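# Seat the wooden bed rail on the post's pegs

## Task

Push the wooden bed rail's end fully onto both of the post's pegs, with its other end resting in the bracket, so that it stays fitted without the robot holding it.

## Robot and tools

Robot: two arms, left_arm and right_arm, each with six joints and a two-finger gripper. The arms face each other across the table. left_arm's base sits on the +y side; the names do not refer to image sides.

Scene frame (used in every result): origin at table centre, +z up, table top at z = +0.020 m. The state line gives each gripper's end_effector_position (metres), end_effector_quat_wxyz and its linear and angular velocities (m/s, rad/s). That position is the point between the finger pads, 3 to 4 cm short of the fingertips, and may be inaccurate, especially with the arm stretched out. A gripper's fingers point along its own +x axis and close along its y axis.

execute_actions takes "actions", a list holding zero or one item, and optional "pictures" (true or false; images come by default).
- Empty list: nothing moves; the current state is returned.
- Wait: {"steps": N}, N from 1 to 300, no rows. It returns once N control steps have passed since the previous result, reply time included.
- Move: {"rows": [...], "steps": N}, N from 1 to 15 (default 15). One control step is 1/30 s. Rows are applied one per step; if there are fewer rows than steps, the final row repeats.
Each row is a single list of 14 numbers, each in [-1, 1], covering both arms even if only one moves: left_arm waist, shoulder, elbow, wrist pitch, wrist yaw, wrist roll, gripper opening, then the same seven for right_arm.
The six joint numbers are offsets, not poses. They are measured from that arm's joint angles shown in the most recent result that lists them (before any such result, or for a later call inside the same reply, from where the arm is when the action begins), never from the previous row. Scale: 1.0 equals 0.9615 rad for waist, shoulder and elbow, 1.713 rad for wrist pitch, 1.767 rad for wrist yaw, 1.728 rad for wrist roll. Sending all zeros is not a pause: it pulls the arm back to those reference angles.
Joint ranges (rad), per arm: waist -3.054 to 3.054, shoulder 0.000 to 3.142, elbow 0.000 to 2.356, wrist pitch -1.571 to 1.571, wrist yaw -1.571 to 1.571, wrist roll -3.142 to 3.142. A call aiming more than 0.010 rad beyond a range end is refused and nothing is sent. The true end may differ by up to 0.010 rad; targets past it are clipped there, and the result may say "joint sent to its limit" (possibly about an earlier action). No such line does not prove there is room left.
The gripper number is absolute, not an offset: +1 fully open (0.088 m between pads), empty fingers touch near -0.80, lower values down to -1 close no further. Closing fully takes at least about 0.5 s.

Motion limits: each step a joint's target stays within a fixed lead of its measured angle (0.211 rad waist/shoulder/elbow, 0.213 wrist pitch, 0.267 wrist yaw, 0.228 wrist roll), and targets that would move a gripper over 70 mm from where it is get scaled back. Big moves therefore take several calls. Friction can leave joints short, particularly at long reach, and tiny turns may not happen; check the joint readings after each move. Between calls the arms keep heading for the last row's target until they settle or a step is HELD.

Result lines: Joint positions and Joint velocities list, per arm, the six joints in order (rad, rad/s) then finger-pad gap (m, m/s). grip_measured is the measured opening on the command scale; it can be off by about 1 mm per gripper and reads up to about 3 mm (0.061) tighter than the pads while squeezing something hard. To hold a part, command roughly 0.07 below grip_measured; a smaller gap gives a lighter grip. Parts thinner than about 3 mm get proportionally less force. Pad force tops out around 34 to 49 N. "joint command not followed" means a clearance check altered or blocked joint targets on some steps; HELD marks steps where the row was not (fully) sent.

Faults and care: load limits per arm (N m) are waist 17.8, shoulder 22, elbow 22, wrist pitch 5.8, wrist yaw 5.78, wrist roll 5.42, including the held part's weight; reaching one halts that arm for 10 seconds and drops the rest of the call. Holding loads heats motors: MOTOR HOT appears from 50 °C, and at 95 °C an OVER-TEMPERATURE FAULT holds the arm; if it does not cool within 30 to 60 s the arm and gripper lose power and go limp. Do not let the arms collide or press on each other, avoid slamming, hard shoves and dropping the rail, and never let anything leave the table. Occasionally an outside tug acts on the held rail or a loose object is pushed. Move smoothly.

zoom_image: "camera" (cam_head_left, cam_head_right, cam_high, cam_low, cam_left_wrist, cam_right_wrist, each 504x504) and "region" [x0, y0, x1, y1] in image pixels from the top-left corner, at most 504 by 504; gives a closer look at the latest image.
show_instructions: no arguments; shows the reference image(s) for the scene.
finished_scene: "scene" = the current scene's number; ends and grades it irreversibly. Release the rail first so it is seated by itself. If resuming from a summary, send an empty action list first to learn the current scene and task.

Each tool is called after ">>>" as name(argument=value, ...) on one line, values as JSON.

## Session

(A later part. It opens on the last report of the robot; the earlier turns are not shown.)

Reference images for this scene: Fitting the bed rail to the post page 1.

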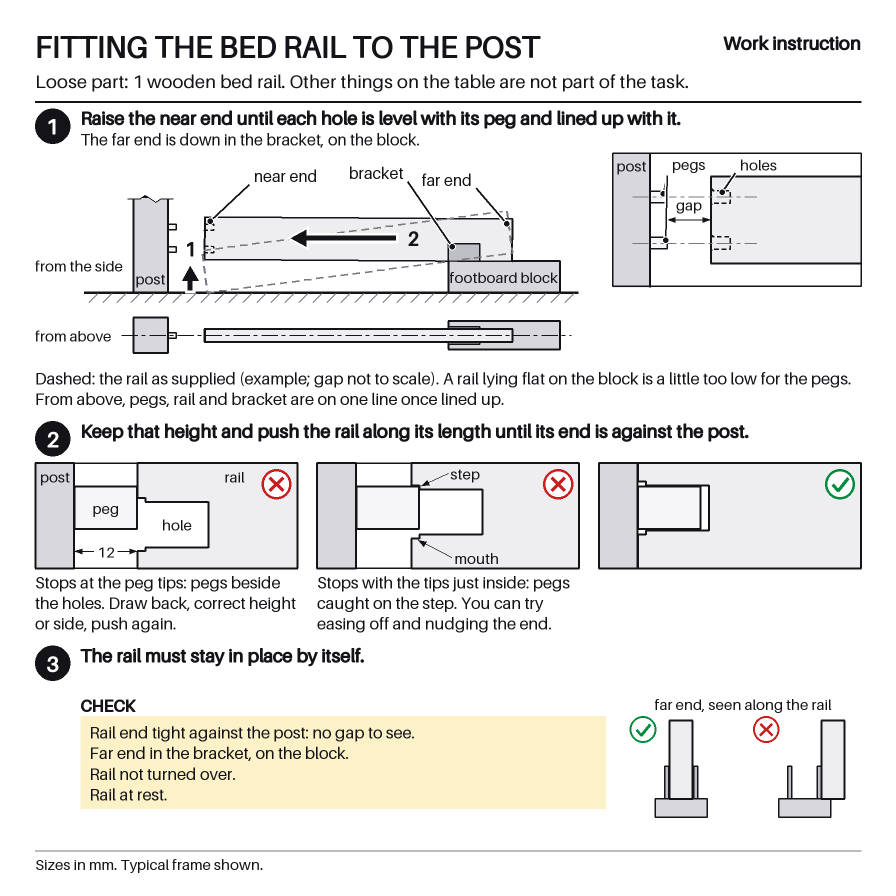

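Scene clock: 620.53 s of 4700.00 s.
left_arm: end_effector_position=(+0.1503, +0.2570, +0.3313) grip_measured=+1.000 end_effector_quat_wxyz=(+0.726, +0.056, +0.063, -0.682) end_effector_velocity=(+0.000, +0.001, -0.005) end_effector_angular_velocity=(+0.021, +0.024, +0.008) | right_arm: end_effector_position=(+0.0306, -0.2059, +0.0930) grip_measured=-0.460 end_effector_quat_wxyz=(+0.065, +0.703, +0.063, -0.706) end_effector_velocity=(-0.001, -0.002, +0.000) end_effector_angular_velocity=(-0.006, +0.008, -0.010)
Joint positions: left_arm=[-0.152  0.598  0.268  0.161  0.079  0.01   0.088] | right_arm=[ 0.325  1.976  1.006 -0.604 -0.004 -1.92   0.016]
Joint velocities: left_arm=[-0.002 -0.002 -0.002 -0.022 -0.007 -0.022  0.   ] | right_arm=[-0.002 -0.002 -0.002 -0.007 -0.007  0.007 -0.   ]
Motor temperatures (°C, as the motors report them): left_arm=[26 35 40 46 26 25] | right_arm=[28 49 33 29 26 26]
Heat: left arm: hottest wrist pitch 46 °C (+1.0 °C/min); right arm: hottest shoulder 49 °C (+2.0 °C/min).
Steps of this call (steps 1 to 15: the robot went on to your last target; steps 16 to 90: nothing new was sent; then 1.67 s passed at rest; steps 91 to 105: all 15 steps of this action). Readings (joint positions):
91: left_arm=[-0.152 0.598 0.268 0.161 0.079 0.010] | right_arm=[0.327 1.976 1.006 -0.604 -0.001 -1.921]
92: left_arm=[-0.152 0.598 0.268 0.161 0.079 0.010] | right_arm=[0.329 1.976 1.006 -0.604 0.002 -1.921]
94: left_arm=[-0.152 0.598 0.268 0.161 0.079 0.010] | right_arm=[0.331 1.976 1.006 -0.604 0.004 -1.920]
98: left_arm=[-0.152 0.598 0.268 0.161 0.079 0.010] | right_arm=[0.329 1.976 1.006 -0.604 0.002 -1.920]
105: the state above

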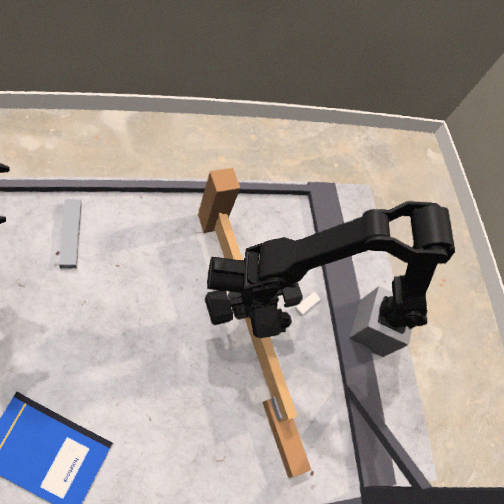

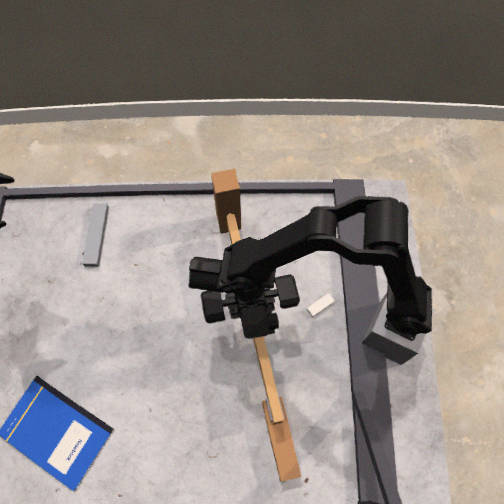

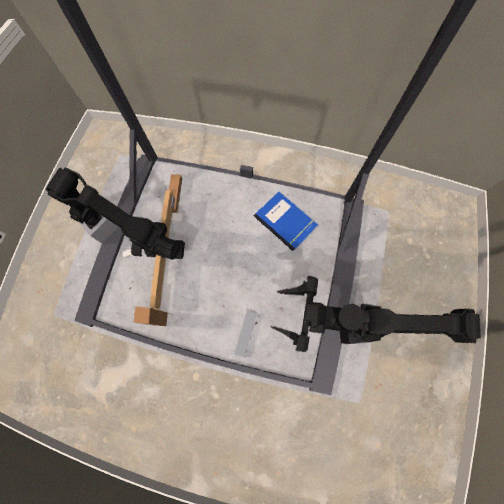

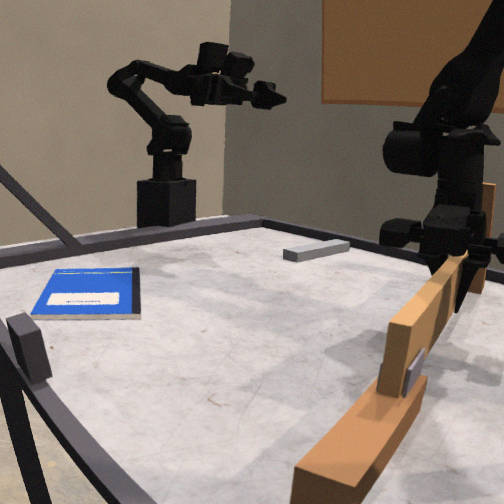

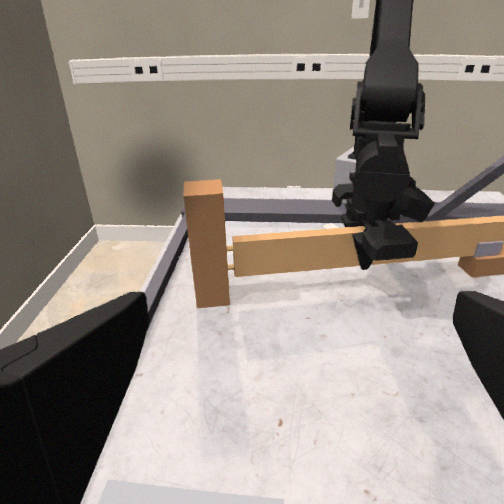

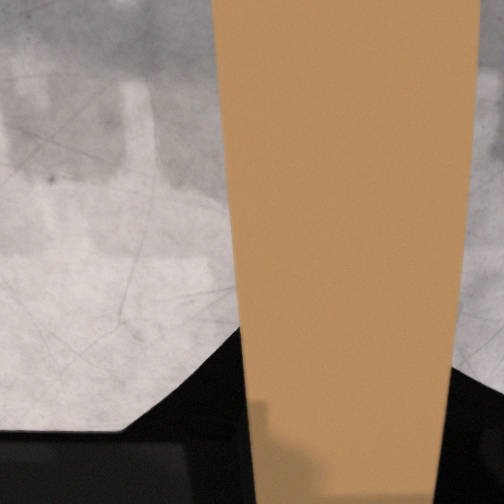

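>>> execute_actions(actions=[{"rows":[[0,0,0,0,0,0,1,0.014,-0.01,0.01,0,0.001,-0.004,-0.65],[0,0,0,0,0,0,1,0.014,-0.01,0.01,0,0.001,-0.004,-0.65],[0,0,0,0,0,0,1,0.014,-0.01,0.01,0,0.001,-0.004,-0.65],[0,0,0,0,0,0,1,0.014,-0.01,0.01,0,0.001,-0.004,-0.65],[0,0,0,0,0,0,1,0.014,-0.01,0.01,0,0.001,0.001,-0.65],[0,0,0,0,0,0,1,0.014,-0.01,0.01,0,0.001,0.001,-0.65],[0,0,0,0,0,0,1,-0.018,-0.01,0.01,0,0.002,0.001,-0.65]],"steps":15}])

>>> zoom_image(camera="cam_left_wrist", region=[190,220,290,300])

>>> zoom_image(camera="cam_head_right", region=[205,190,265,250])

Scene clock: 625.60 s of 4700.00 s.
left_arm: end_effector_position=(+0.1503, +0.2570, +0.3313) grip_measured=+1.000 end_effector_quat_wxyz=(+0.726, +0.056, +0.063, -0.682) end_effector_velocity=(+0.003, +0.001, -0.004) end_effector_angular_velocity=(+0.012, +0.005, +0.020) | right_arm: end_effector_position=(+0.0307, -0.2060, +0.0930) grip_measured=-0.460 end_effector_quat_wxyz=(+0.065, +0.702, +0.064, -0.707) end_effector_velocity=(+0.001, -0.001, -0.001) end_effector_angular_velocity=(+0.004, +0.007, +0.015)
Joint positions: left_arm=[-0.152  0.598  0.268  0.161  0.079  0.01   0.088] | right_arm=[ 0.323  1.976  1.006 -0.604 -0.006 -1.923  0.016]
Joint velocities: left_arm=[-0.002 -0.002 -0.007 -0.007 -0.022 -0.007  0.   ] | right_arm=[-0.007 -0.002 -0.007  0.007 -0.007 -0.022 -0.   ]
Motor temperatures (°C, as the motors report them): left_arm=[26 35 40 46 26 25] | right_arm=[28 49 33 29 26 26]
Heat: left arm: hottest wrist pitch 46 °C (+1.0 °C/min); right arm: hottest shoulder 49 °C (+2.0 °C/min).
Steps of this call (steps 1 to 15: the robot went on to your last target; steps 16 to 90: nothing new was sent; then 1.57 s passed at rest; steps 91 to 105: all 15 steps of this action). Readings (joint positions):
91: left_arm=[-0.152 0.598 0.268 0.161 0.079 0.010] | right_arm=[0.326 1.976 1.006 -0.604 -0.003 -1.921]
92: left_arm=[-0.152 0.598 0.268 0.161 0.079 0.010] | right_arm=[0.328 1.976 1.006 -0.604 0.000 -1.922]
94: left_arm=[-0.152 0.598 0.268 0.161 0.079 0.010] | right_arm=[0.331 1.976 1.006 -0.604 0.001 -1.923]
98: left_arm=[-0.152 0.598 0.268 0.161 0.079 0.010] | right_arm=[0.328 1.976 1.006 -0.604 0.001 -1.923]
105: the state above

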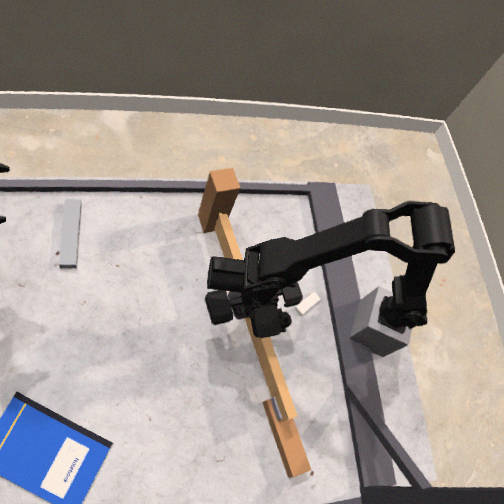

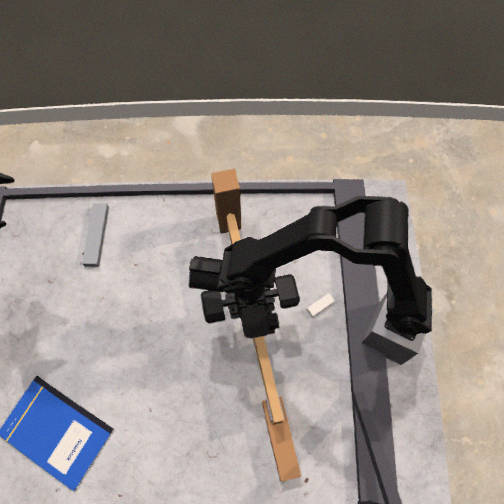

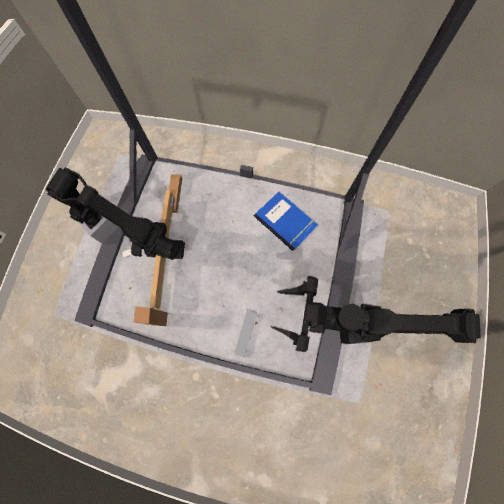

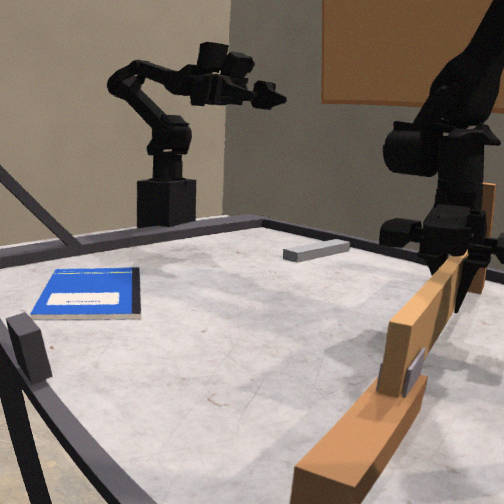

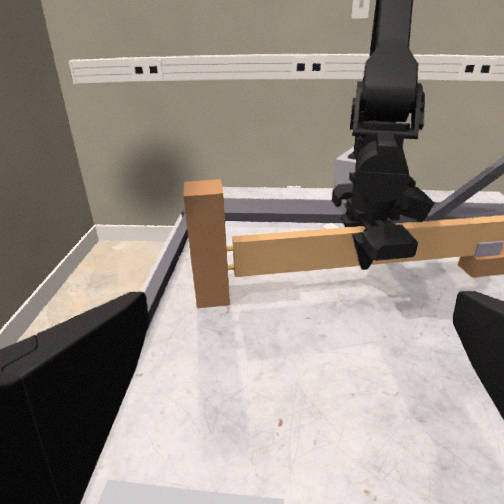

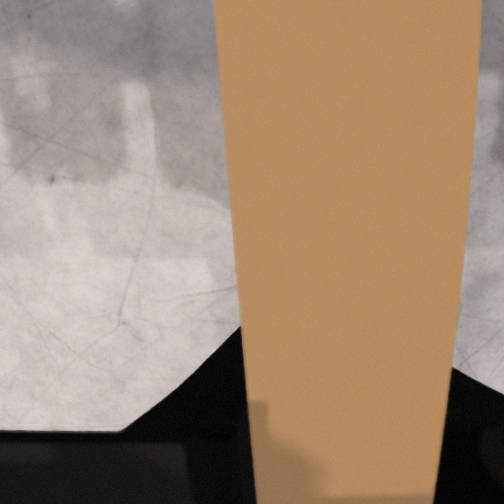

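Region (190, 220, 290, 300) of cam_left_wrist's 504x504 image, scaled by 5.040, with more detail than that image has; it fills the top 403 rows of this view, and the rest is white.

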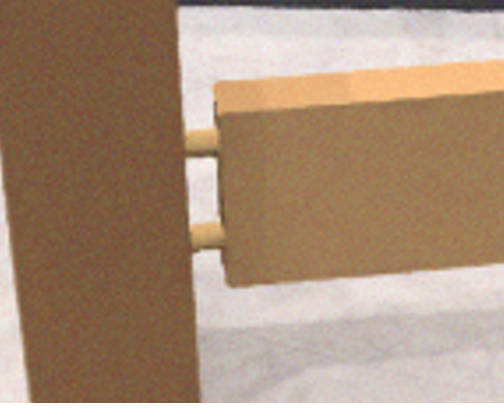

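Region (205, 190, 265, 250) of cam_head_right's 504x504 image, scaled by 8.400, with more detail than that image has.

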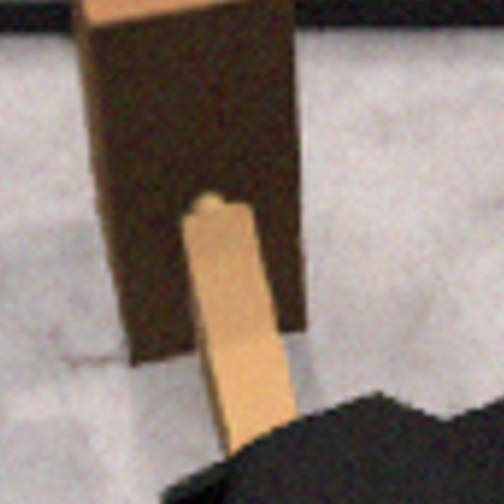

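>>> execute_actions(actions=[{"rows":[[0,0,0,0,0,0,1,0.016,-0.01,0.01,0,0.0,-0.007,-0.65],[0,0,0,0,0,0,1,0.016,-0.01,0.01,0,0.0,-0.007,-0.65],[0,0,0,0,0,0,1,0.016,-0.01,0.01,0,0.0,-0.007,-0.65],[0,0,0,0,0,0,1,0.016,-0.01,0.01,0,0.0,-0.007,-0.65],[0,0,0,0,0,0,1,0.016,-0.01,0.01,0,0.0,-0.002,-0.65],[0,0,0,0,0,0,1,0.016,-0.01,0.01,0,0.0,-0.002,-0.65],[0,0,0,0,0,0,1,-0.014,-0.01,0.01,0,0.001,-0.002,-0.65]],"steps":15}])

>>> zoom_image(camera="cam_left_wrist", region=[190,220,290,300])

>>> zoom_image(camera="cam_head_right", region=[205,190,265,250])

Scene clock: 630.87 s of 4700.00 s.
left_arm: end_effector_position=(+0.1503, +0.2570, +0.3313) grip_measured=+1.000 end_effector_quat_wxyz=(+0.726, +0.056, +0.063, -0.682) end_effector_velocity=(-0.002, -0.000, +0.003) end_effector_angular_velocity=(-0.012, -0.008, -0.011) | right_arm: end_effector_position=(+0.0291, -0.2058, +0.0930) grip_measured=-0.460 end_effector_quat_wxyz=(+0.068, +0.700, +0.067, -0.708) end_effector_velocity=(-0.001, -0.002, +0.000) end_effector_angular_velocity=(-0.006, +0.008, +0.020)
Joint positions: left_arm=[-0.152  0.598  0.268  0.161  0.079  0.01   0.088] | right_arm=[ 0.326  1.976  1.006 -0.604 -0.011 -1.928  0.016]
Joint velocities: left_arm=[-0.002 -0.002  0.002  0.007  0.007  0.007  0.   ] | right_arm=[-0.002 -0.002 -0.002 -0.007 -0.007 -0.022  0.   ]
Motor temperatures (°C, as the motors report them): left_arm=[26 35 40 46 26 25] | right_arm=[28 49 33 29 26 26]
Heat: left arm: hottest wrist pitch 46 °C (+1.0 °C/min); right arm: hottest shoulder 49 °C (+2.0 °C/min).
Steps of this call (steps 1 to 15: the robot went on to your last target; steps 16 to 90: nothing new was sent; then 1.77 s passed at rest; steps 91 to 105: all 15 steps of this action). Readings (joint positions):
91: left_arm=[-0.152 0.598 0.268 0.161 0.079 0.010] | right_arm=[0.325 1.976 1.006 -0.604 -0.005 -1.926]
92: left_arm=[-0.152 0.598 0.268 0.161 0.079 0.010] | right_arm=[0.327 1.976 1.006 -0.604 -0.003 -1.927]
94: left_arm=[-0.152 0.598 0.268 0.161 0.079 0.010] | right_arm=[0.331 1.976 1.006 -0.604 -0.003 -1.928]
98: left_arm=[-0.152 0.598 0.268 0.161 0.079 0.010] | right_arm=[0.329 1.976 1.006 -0.604 -0.006 -1.928]
105: the state above

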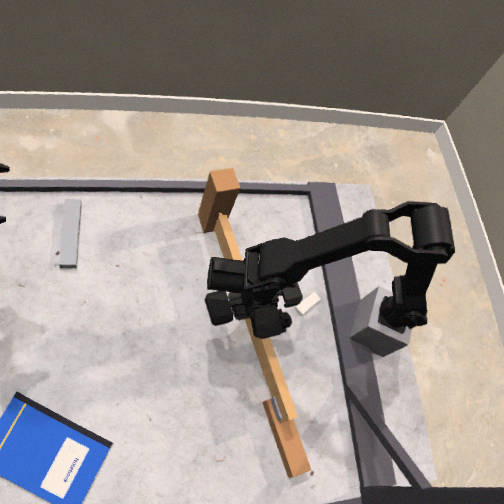

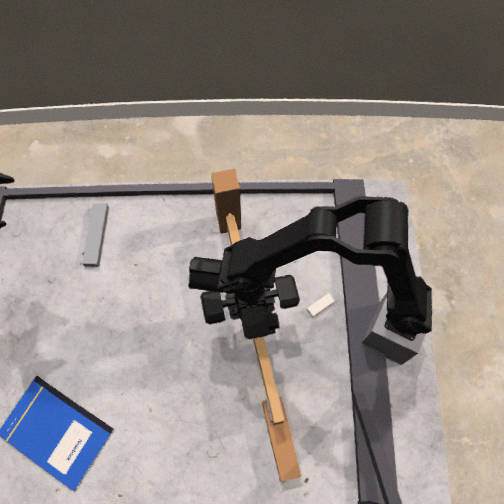

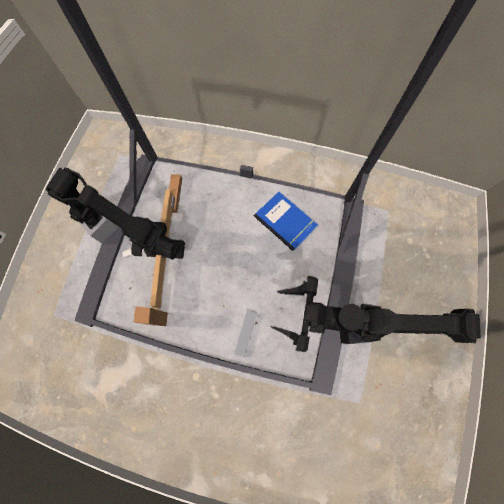

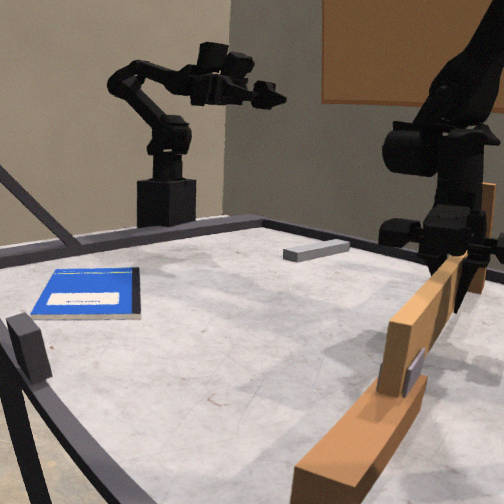

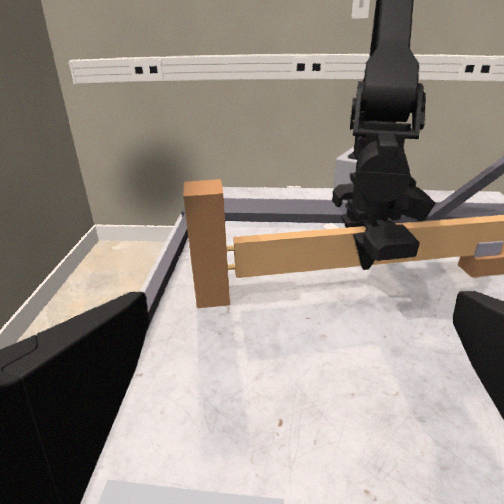

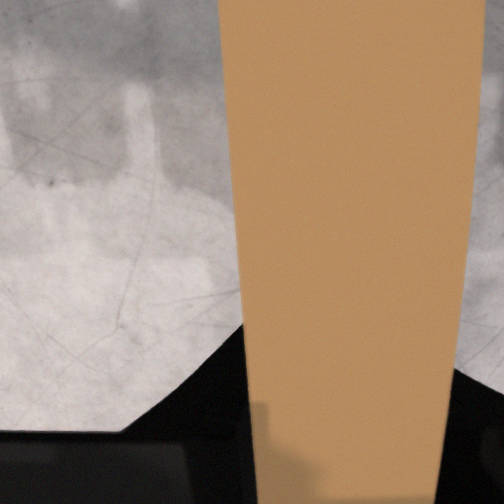

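Region (190, 220, 290, 300) of cam_left_wrist's 504x504 image, scaled by 5.040, with more detail than that image has; it fills the top 403 rows of this view, and the rest is white.

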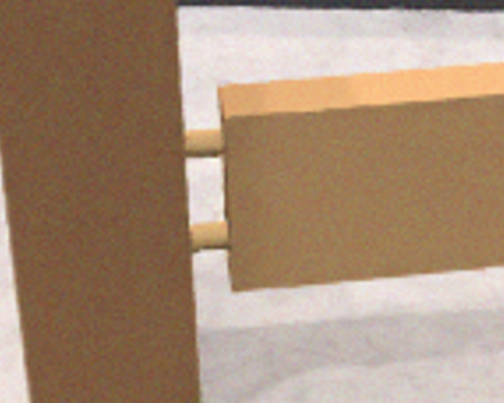

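Region (205, 190, 265, 250) of cam_head_right's 504x504 image, scaled by 8.400, with more detail than that image has.

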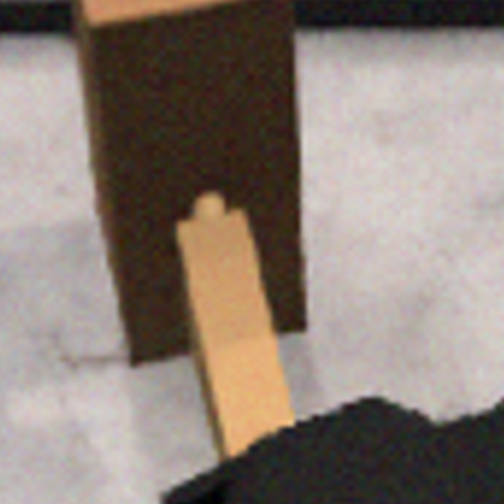

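>>> execute_actions(actions=[{"rows":[[0,0,0,0,0,0,1,0.014,-0.01,0.01,0,0.005,0.007,-0.65],[0,0,0,0,0,0,1,0.014,-0.01,0.01,0,0.005,0.007,-0.65],[0,0,0,0,0,0,1,0.014,-0.01,0.01,0,0.005,0.007,-0.65],[0,0,0,0,0,0,1,0.014,-0.01,0.01,0,0.005,0.007,-0.65],[0,0,0,0,0,0,1,0.014,-0.01,0.01,0,0.005,0.003,-0.65]],"steps":10}])

>>> zoom_image(camera="cam_left_wrist", region=[190,220,290,300])

>>> zoom_image(camera="cam_head_right", region=[205,190,265,250])

Scene clock: 638.77 s of 4700.00 s.
left_arm: end_effector_position=(+0.1503, +0.2570, +0.3313) grip_measured=+1.000 end_effector_quat_wxyz=(+0.726, +0.056, +0.063, -0.682) end_effector_velocity=(+0.003, +0.000, +0.001) end_effector_angular_velocity=(-0.007, +0.003, +0.020) | right_arm: end_effector_position=(+0.0273, -0.2055, +0.0930) grip_measured=-0.460 end_effector_quat_wxyz=(+0.071, +0.702, +0.069, -0.705) end_effector_velocity=(-0.004, -0.001, +0.002) end_effector_angular_velocity=(-0.001, +0.008, +0.015)
Joint positions: left_arm=[-0.152  0.598  0.268  0.161  0.079  0.01   0.088] | right_arm=[ 0.336  1.976  1.006 -0.604 -0.003 -1.925  0.016]
Joint velocities: left_arm=[-0.002 -0.002 -0.002  0.007 -0.022 -0.007  0.   ] | right_arm=[ 0.007 -0.007 -0.002 -0.007 -0.007 -0.007  0.   ]
Motor temperatures (°C, as the motors report them): left_arm=[26 34 40 46 26 25] | right_arm=[28 49 33 29 26 26]
Heat: left arm: hottest wrist pitch 46 °C (+1.0 °C/min); right arm: hottest shoulder 49 °C (+1.0 °C/min).
Steps of this call (steps 1 to 15: the robot went on to your last target; steps 16 to 90: nothing new was sent; then 4.57 s passed at rest; steps 91 to 100: all 10 steps of this action). Readings (joint positions):
91: left_arm=[-0.152 0.598 0.268 0.161 0.079 0.010] | right_arm=[0.328 1.976 1.006 -0.604 -0.009 -1.928]
92: left_arm=[-0.152 0.598 0.268 0.161 0.079 0.010] | right_arm=[0.330 1.976 1.006 -0.604 -0.006 -1.927]
94: left_arm=[-0.152 0.598 0.268 0.161 0.079 0.010] | right_arm=[0.333 1.976 1.006 -0.604 -0.003 -1.925]
98: left_arm=[-0.152 0.598 0.268 0.161 0.079 0.010] | right_arm=[0.335 1.976 1.006 -0.604 -0.003 -1.925]
100: the state above

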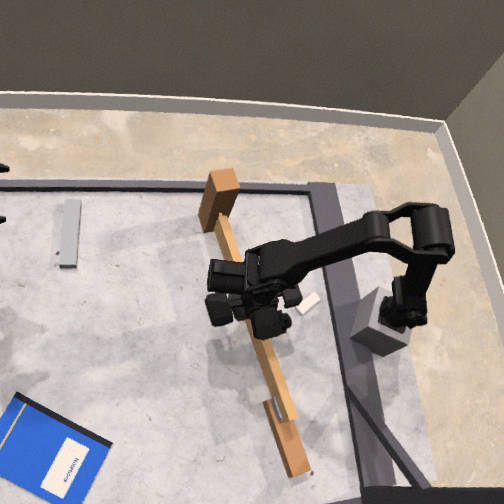

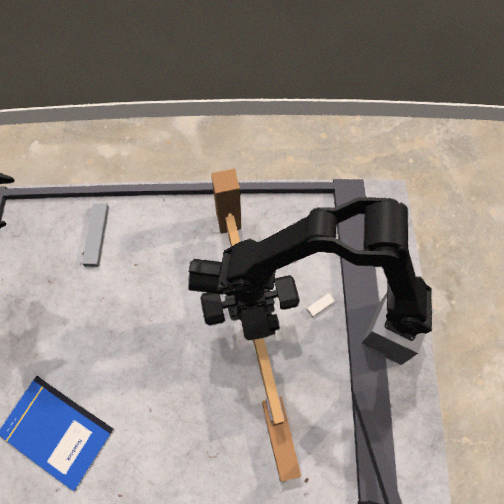

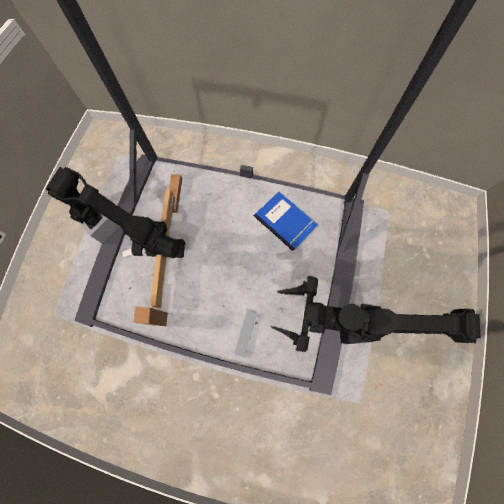

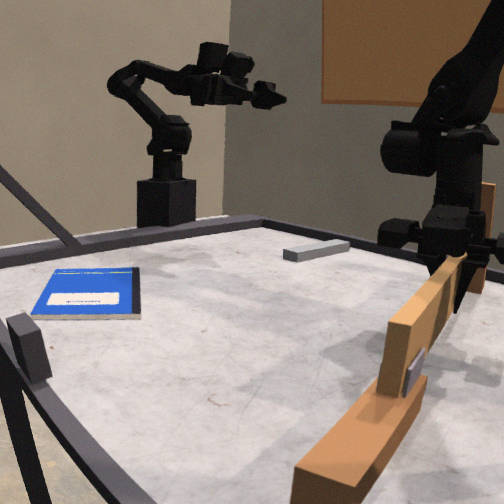

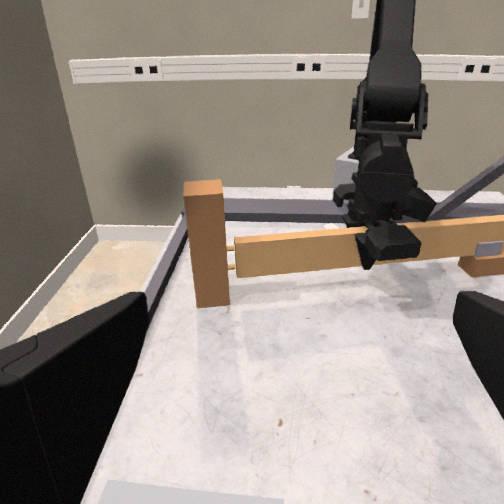

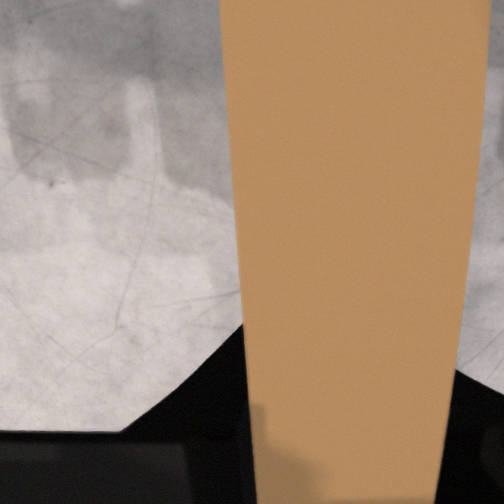

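Region (190, 220, 290, 300) of cam_left_wrist's 504x504 image, scaled by 5.040, with more detail than that image has; it fills the top 403 rows of this view, and the rest is white.

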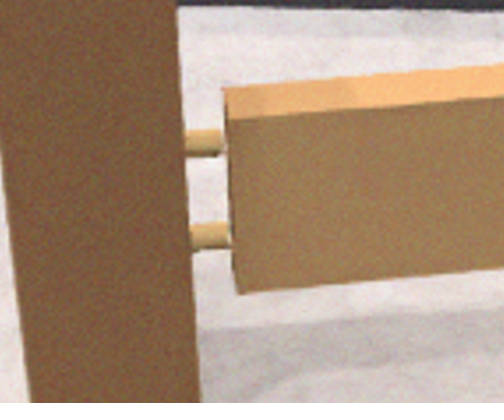

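Region (205, 190, 265, 250) of cam_head_right's 504x504 image, scaled by 8.400, with more detail than that image has.

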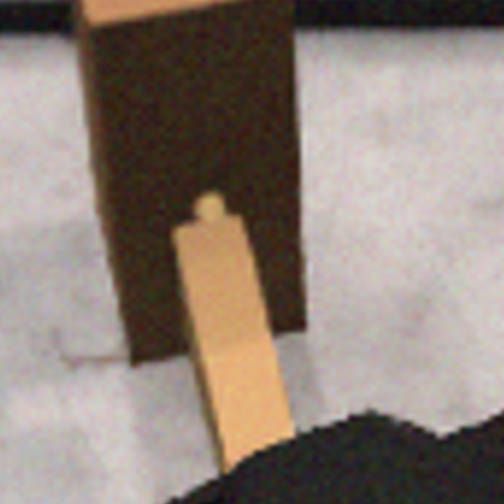

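>>> execute_actions(actions=[{"rows":[[0,0,0,0,0,0,1,0.005,-0.01,0.01,0,0.0045,0.002,-0.65],[0,0,0,0,0,0,1,0.005,-0.01,0.01,0,0.0045,0.002,-0.65],[0,0,0,0,0,0,1,0.005,-0.01,0.01,0,0.0045,0.002,-0.65],[0,0,0,0,0,0,1,0.005,-0.01,0.01,0,0.0045,0.002,-0.65],[0,0,0,0,0,0,1,-0.015,-0.01,0.01,0,0.0045,0.002,-0.65]],"steps":15}])

>>> zoom_image(camera="cam_left_wrist", region=[190,220,290,300])

>>> zoom_image(camera="cam_head_right", region=[205,190,265,250])

Scene clock: 648.00 s of 4700.00 s.
left_arm: end_effector_position=(+0.1503, +0.2570, +0.3313) grip_measured=+1.000 end_effector_quat_wxyz=(+0.726, +0.056, +0.063, -0.682) end_effector_velocity=(+0.001, +0.001, -0.002) end_effector_angular_velocity=(+0.007, +0.005, +0.016) | right_arm: end_effector_position=(+0.0288, -0.2057, +0.0930) grip_measured=-0.460 end_effector_quat_wxyz=(+0.070, +0.703, +0.067, -0.704) end_effector_velocity=(-0.000, +0.001, +0.000) end_effector_angular_velocity=(+0.008, +0.006, +0.034)
Joint positions: left_arm=[-0.152  0.598  0.268  0.161  0.079  0.01   0.088] | right_arm=[ 0.333  1.976  1.006 -0.604  0.    -1.925  0.016]
Joint velocities: left_arm=[-0.007 -0.002 -0.002 -0.007 -0.022 -0.007  0.   ] | right_arm=[-0.002 -0.002 -0.002  0.007 -0.007 -0.037 -0.   ]
Motor temperatures (°C, as the motors report them): left_arm=[26 34 41 46 26 25] | right_arm=[28 49 33 29 26 26]
Heat: left arm: hottest wrist pitch 46 °C (+1.0 °C/min); right arm: hottest shoulder 49 °C (+0.0 °C/min).
Steps of this call (steps 1 to 15: the robot went on to your last target; steps 16 to 90: nothing new was sent; then 5.73 s passed at rest; steps 91 to 105: all 15 steps of this action). Readings (joint positions):
91: left_arm=[-0.152 0.598 0.268 0.161 0.079 0.010] | right_arm=[0.336 1.976 1.006 -0.604 -0.002 -1.925]
92: left_arm=[-0.152 0.598 0.268 0.161 0.079 0.010] | right_arm=[0.337 1.976 1.006 -0.604 -0.000 -1.925]
94: left_arm=[-0.152 0.598 0.268 0.161 0.079 0.010] | right_arm=[0.337 1.976 1.006 -0.604 0.002 -1.925]
98: left_arm=[-0.152 0.598 0.268 0.161 0.079 0.010] | right_arm=[0.333 1.976 1.006 -0.604 0.000 -1.925]
105: the state above

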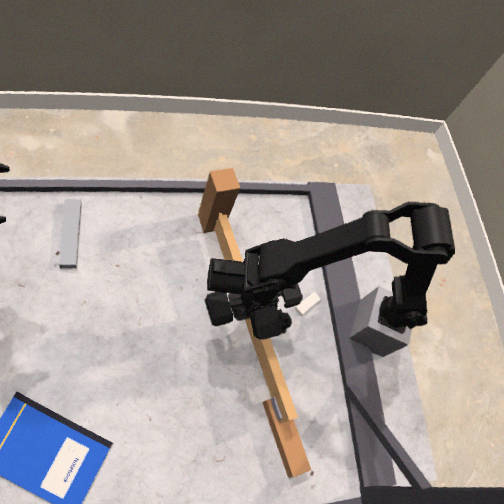

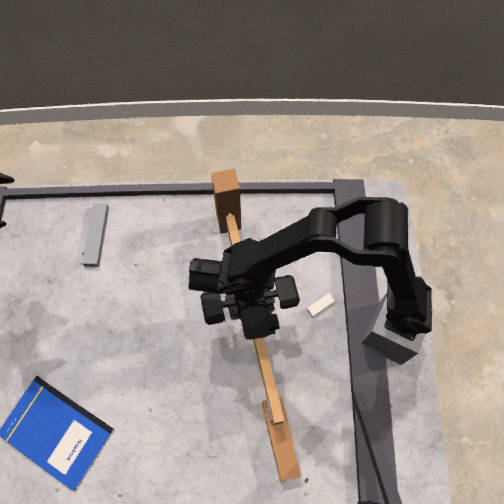

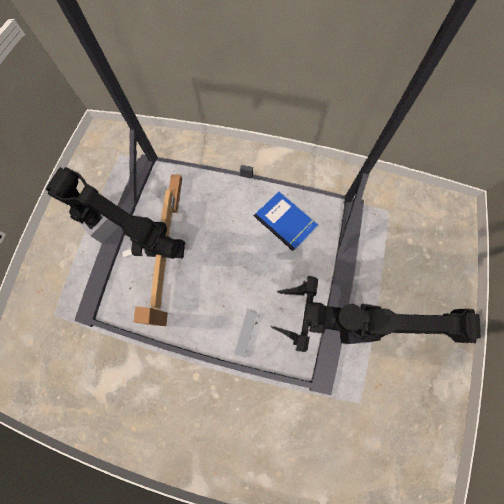

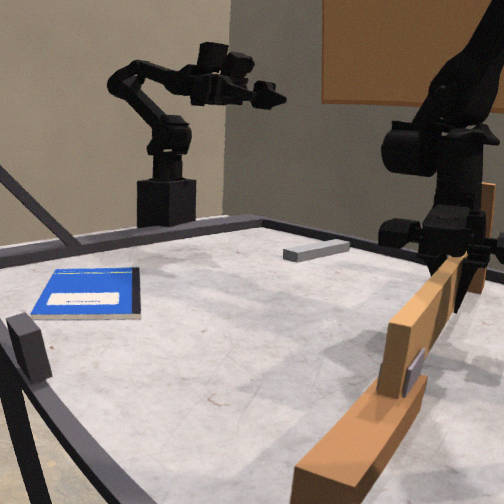

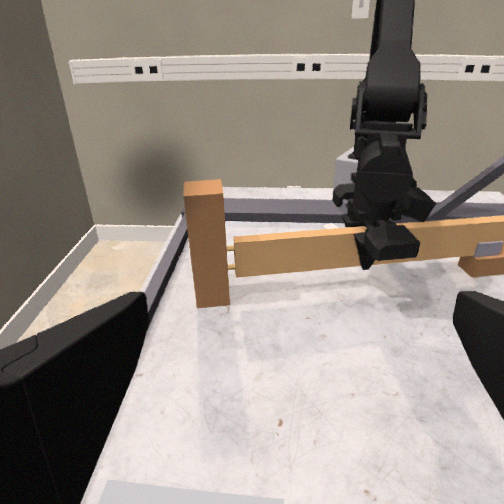

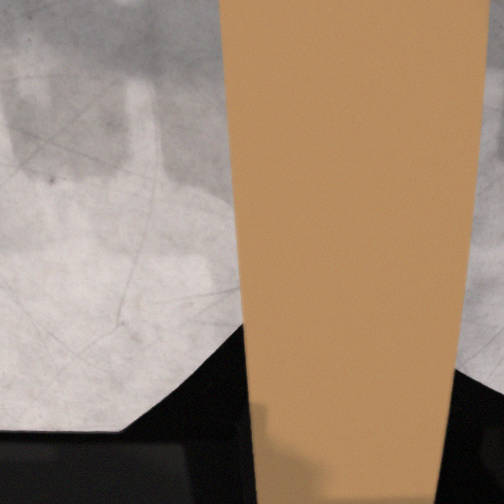

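Region (190, 220, 290, 300) of cam_left_wrist's 504x504 image, scaled by 5.040, with more detail than that image has; it fills the top 403 rows of this view, and the rest is white.

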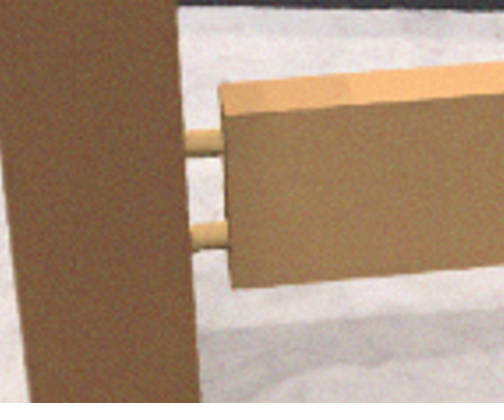

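Region (205, 190, 265, 250) of cam_head_right's 504x504 image, scaled by 8.400, with more detail than that image has.

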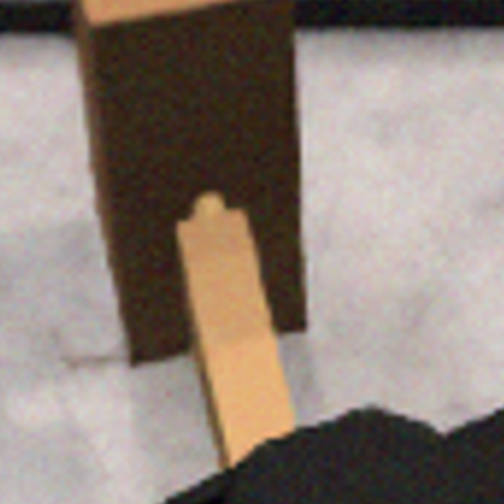

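>>> execute_actions(actions=[{"rows":[[0,0,0,0,0,0,1,0.008,-0.01,0.01,0,0.003,0.008,-0.65],[0,0,0,0,0,0,1,0.008,-0.01,0.01,0,0.003,0.008,-0.65],[0,0,0,0,0,0,1,0.008,-0.01,0.01,0,0.003,0.008,-0.65],[0,0,0,0,0,0,1,0.008,-0.01,0.01,0,0.003,0.008,-0.65],[0,0,0,0,0,0,1,0.008,-0.01,0.01,0,0.003,0.005,-0.65],[0,0,0,0,0,0,1,-0.022,-0.01,0.01,0,0.003,0.005,-0.65]],"steps":15}])

>>> zoom_image(camera="cam_left_wrist", region=[190,220,290,300])

>>> zoom_image(camera="cam_head_right", region=[205,190,265,250])

Scene clock: 654.07 s of 4700.00 s.
left_arm: end_effector_position=(+0.1503, +0.2570, +0.3313) grip_measured=+1.000 end_effector_quat_wxyz=(+0.726, +0.056, +0.063, -0.682) end_effector_velocity=(+0.000, -0.000, -0.002) end_effector_angular_velocity=(+0.002, +0.006, +0.006) | right_arm: end_effector_position=(+0.0291, -0.2058, +0.0930) grip_measured=-0.460 end_effector_quat_wxyz=(+0.067, +0.702, +0.065, -0.706) end_effector_velocity=(-0.001, -0.002, +0.000) end_effector_angular_velocity=(-0.006, +0.008, +0.020)
Joint positions: left_arm=[-0.152  0.598  0.268  0.161  0.079  0.01   0.088] | right_arm=[ 0.329  1.976  1.006 -0.604 -0.005 -1.921  0.016]
Joint velocities: left_arm=[-0.002  0.002 -0.007  0.007 -0.007 -0.007  0.   ] | right_arm=[-0.002 -0.002 -0.002 -0.007 -0.007 -0.022  0.   ]
Motor temperatures (°C, as the motors report them): left_arm=[26 34 41 46 26 25] | right_arm=[28 49 33 29 26 26]
Heat: left arm: hottest wrist pitch 46 °C (+0.0 °C/min); right arm: hottest shoulder 49 °C (+0.0 °C/min).
Steps of this call (steps 1 to 15: the robot went on to your last target; steps 16 to 90: nothing new was sent; then 2.57 s passed at rest; steps 91 to 105: all 15 steps of this action). Readings (joint positions):
91: left_arm=[-0.152 0.598 0.268 0.161 0.079 0.010] | right_arm=[0.333 1.976 1.006 -0.604 0.000 -1.924]
92: left_arm=[-0.152 0.598 0.268 0.161 0.079 0.010] | right_arm=[0.334 1.976 1.006 -0.604 0.002 -1.923]
94: left_arm=[-0.152 0.598 0.268 0.161 0.079 0.010] | right_arm=[0.335 1.976 1.006 -0.604 0.003 -1.921]
98: left_arm=[-0.152 0.598 0.268 0.161 0.079 0.010] | right_arm=[0.331 1.976 1.006 -0.604 -0.003 -1.921]
105: the state above

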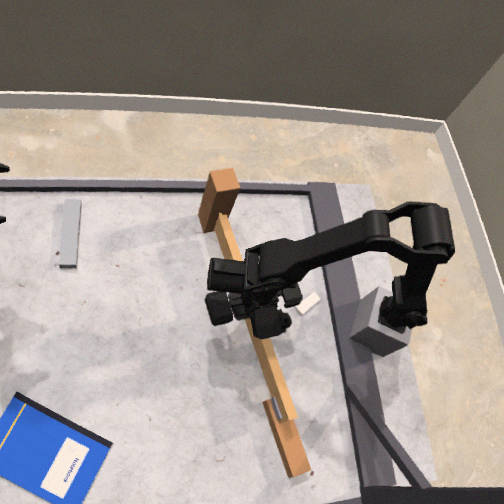

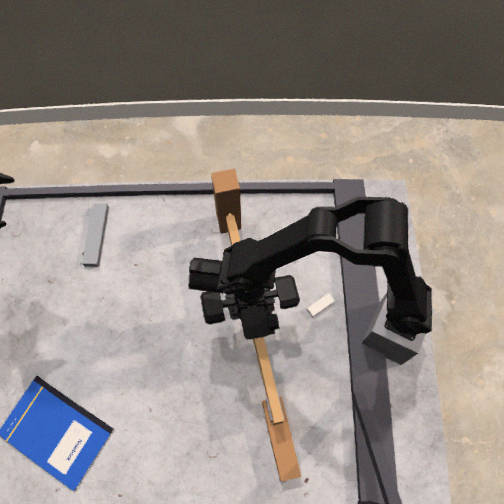

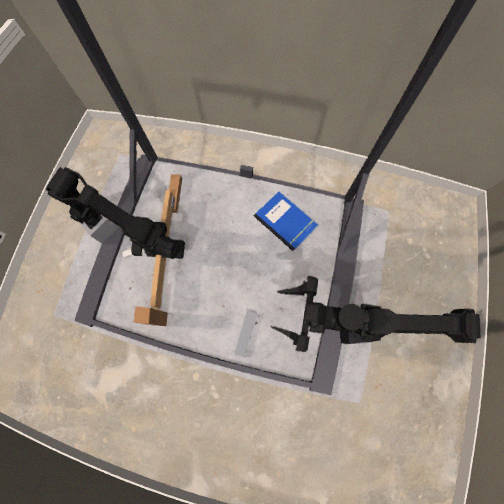

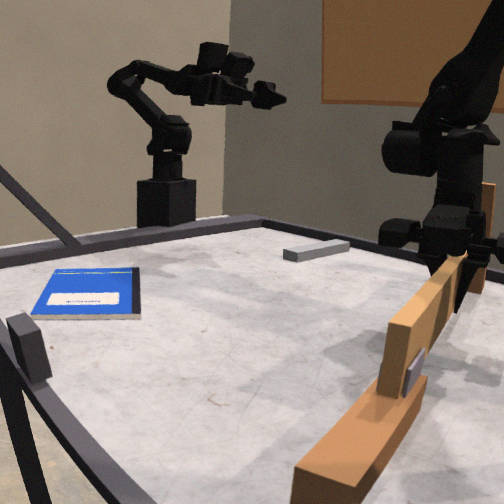

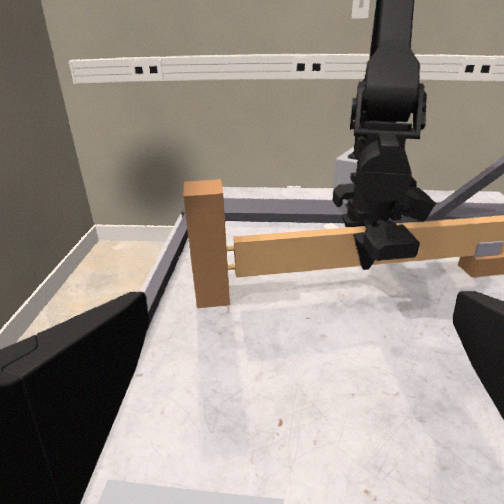

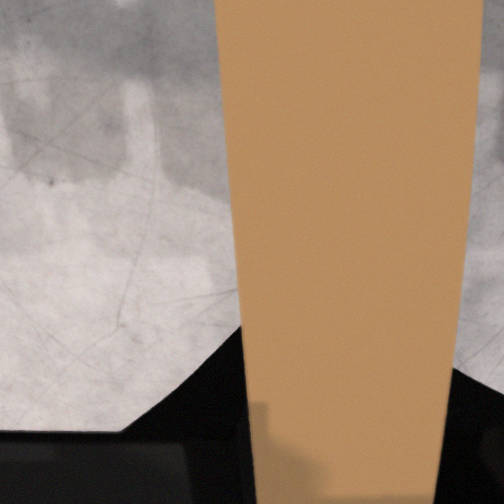

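Region (190, 220, 290, 300) of cam_left_wrist's 504x504 image, scaled by 5.040, with more detail than that image has; it fills the top 403 rows of this view, and the rest is white.

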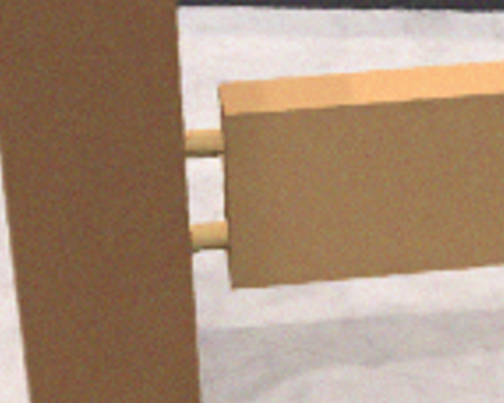

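Region (205, 190, 265, 250) of cam_head_right's 504x504 image, scaled by 8.400, with more detail than that image has.

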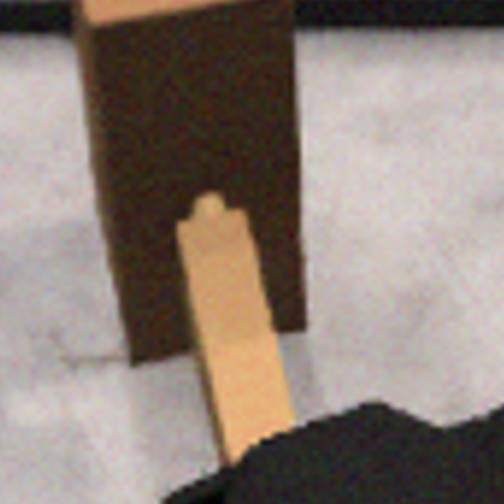

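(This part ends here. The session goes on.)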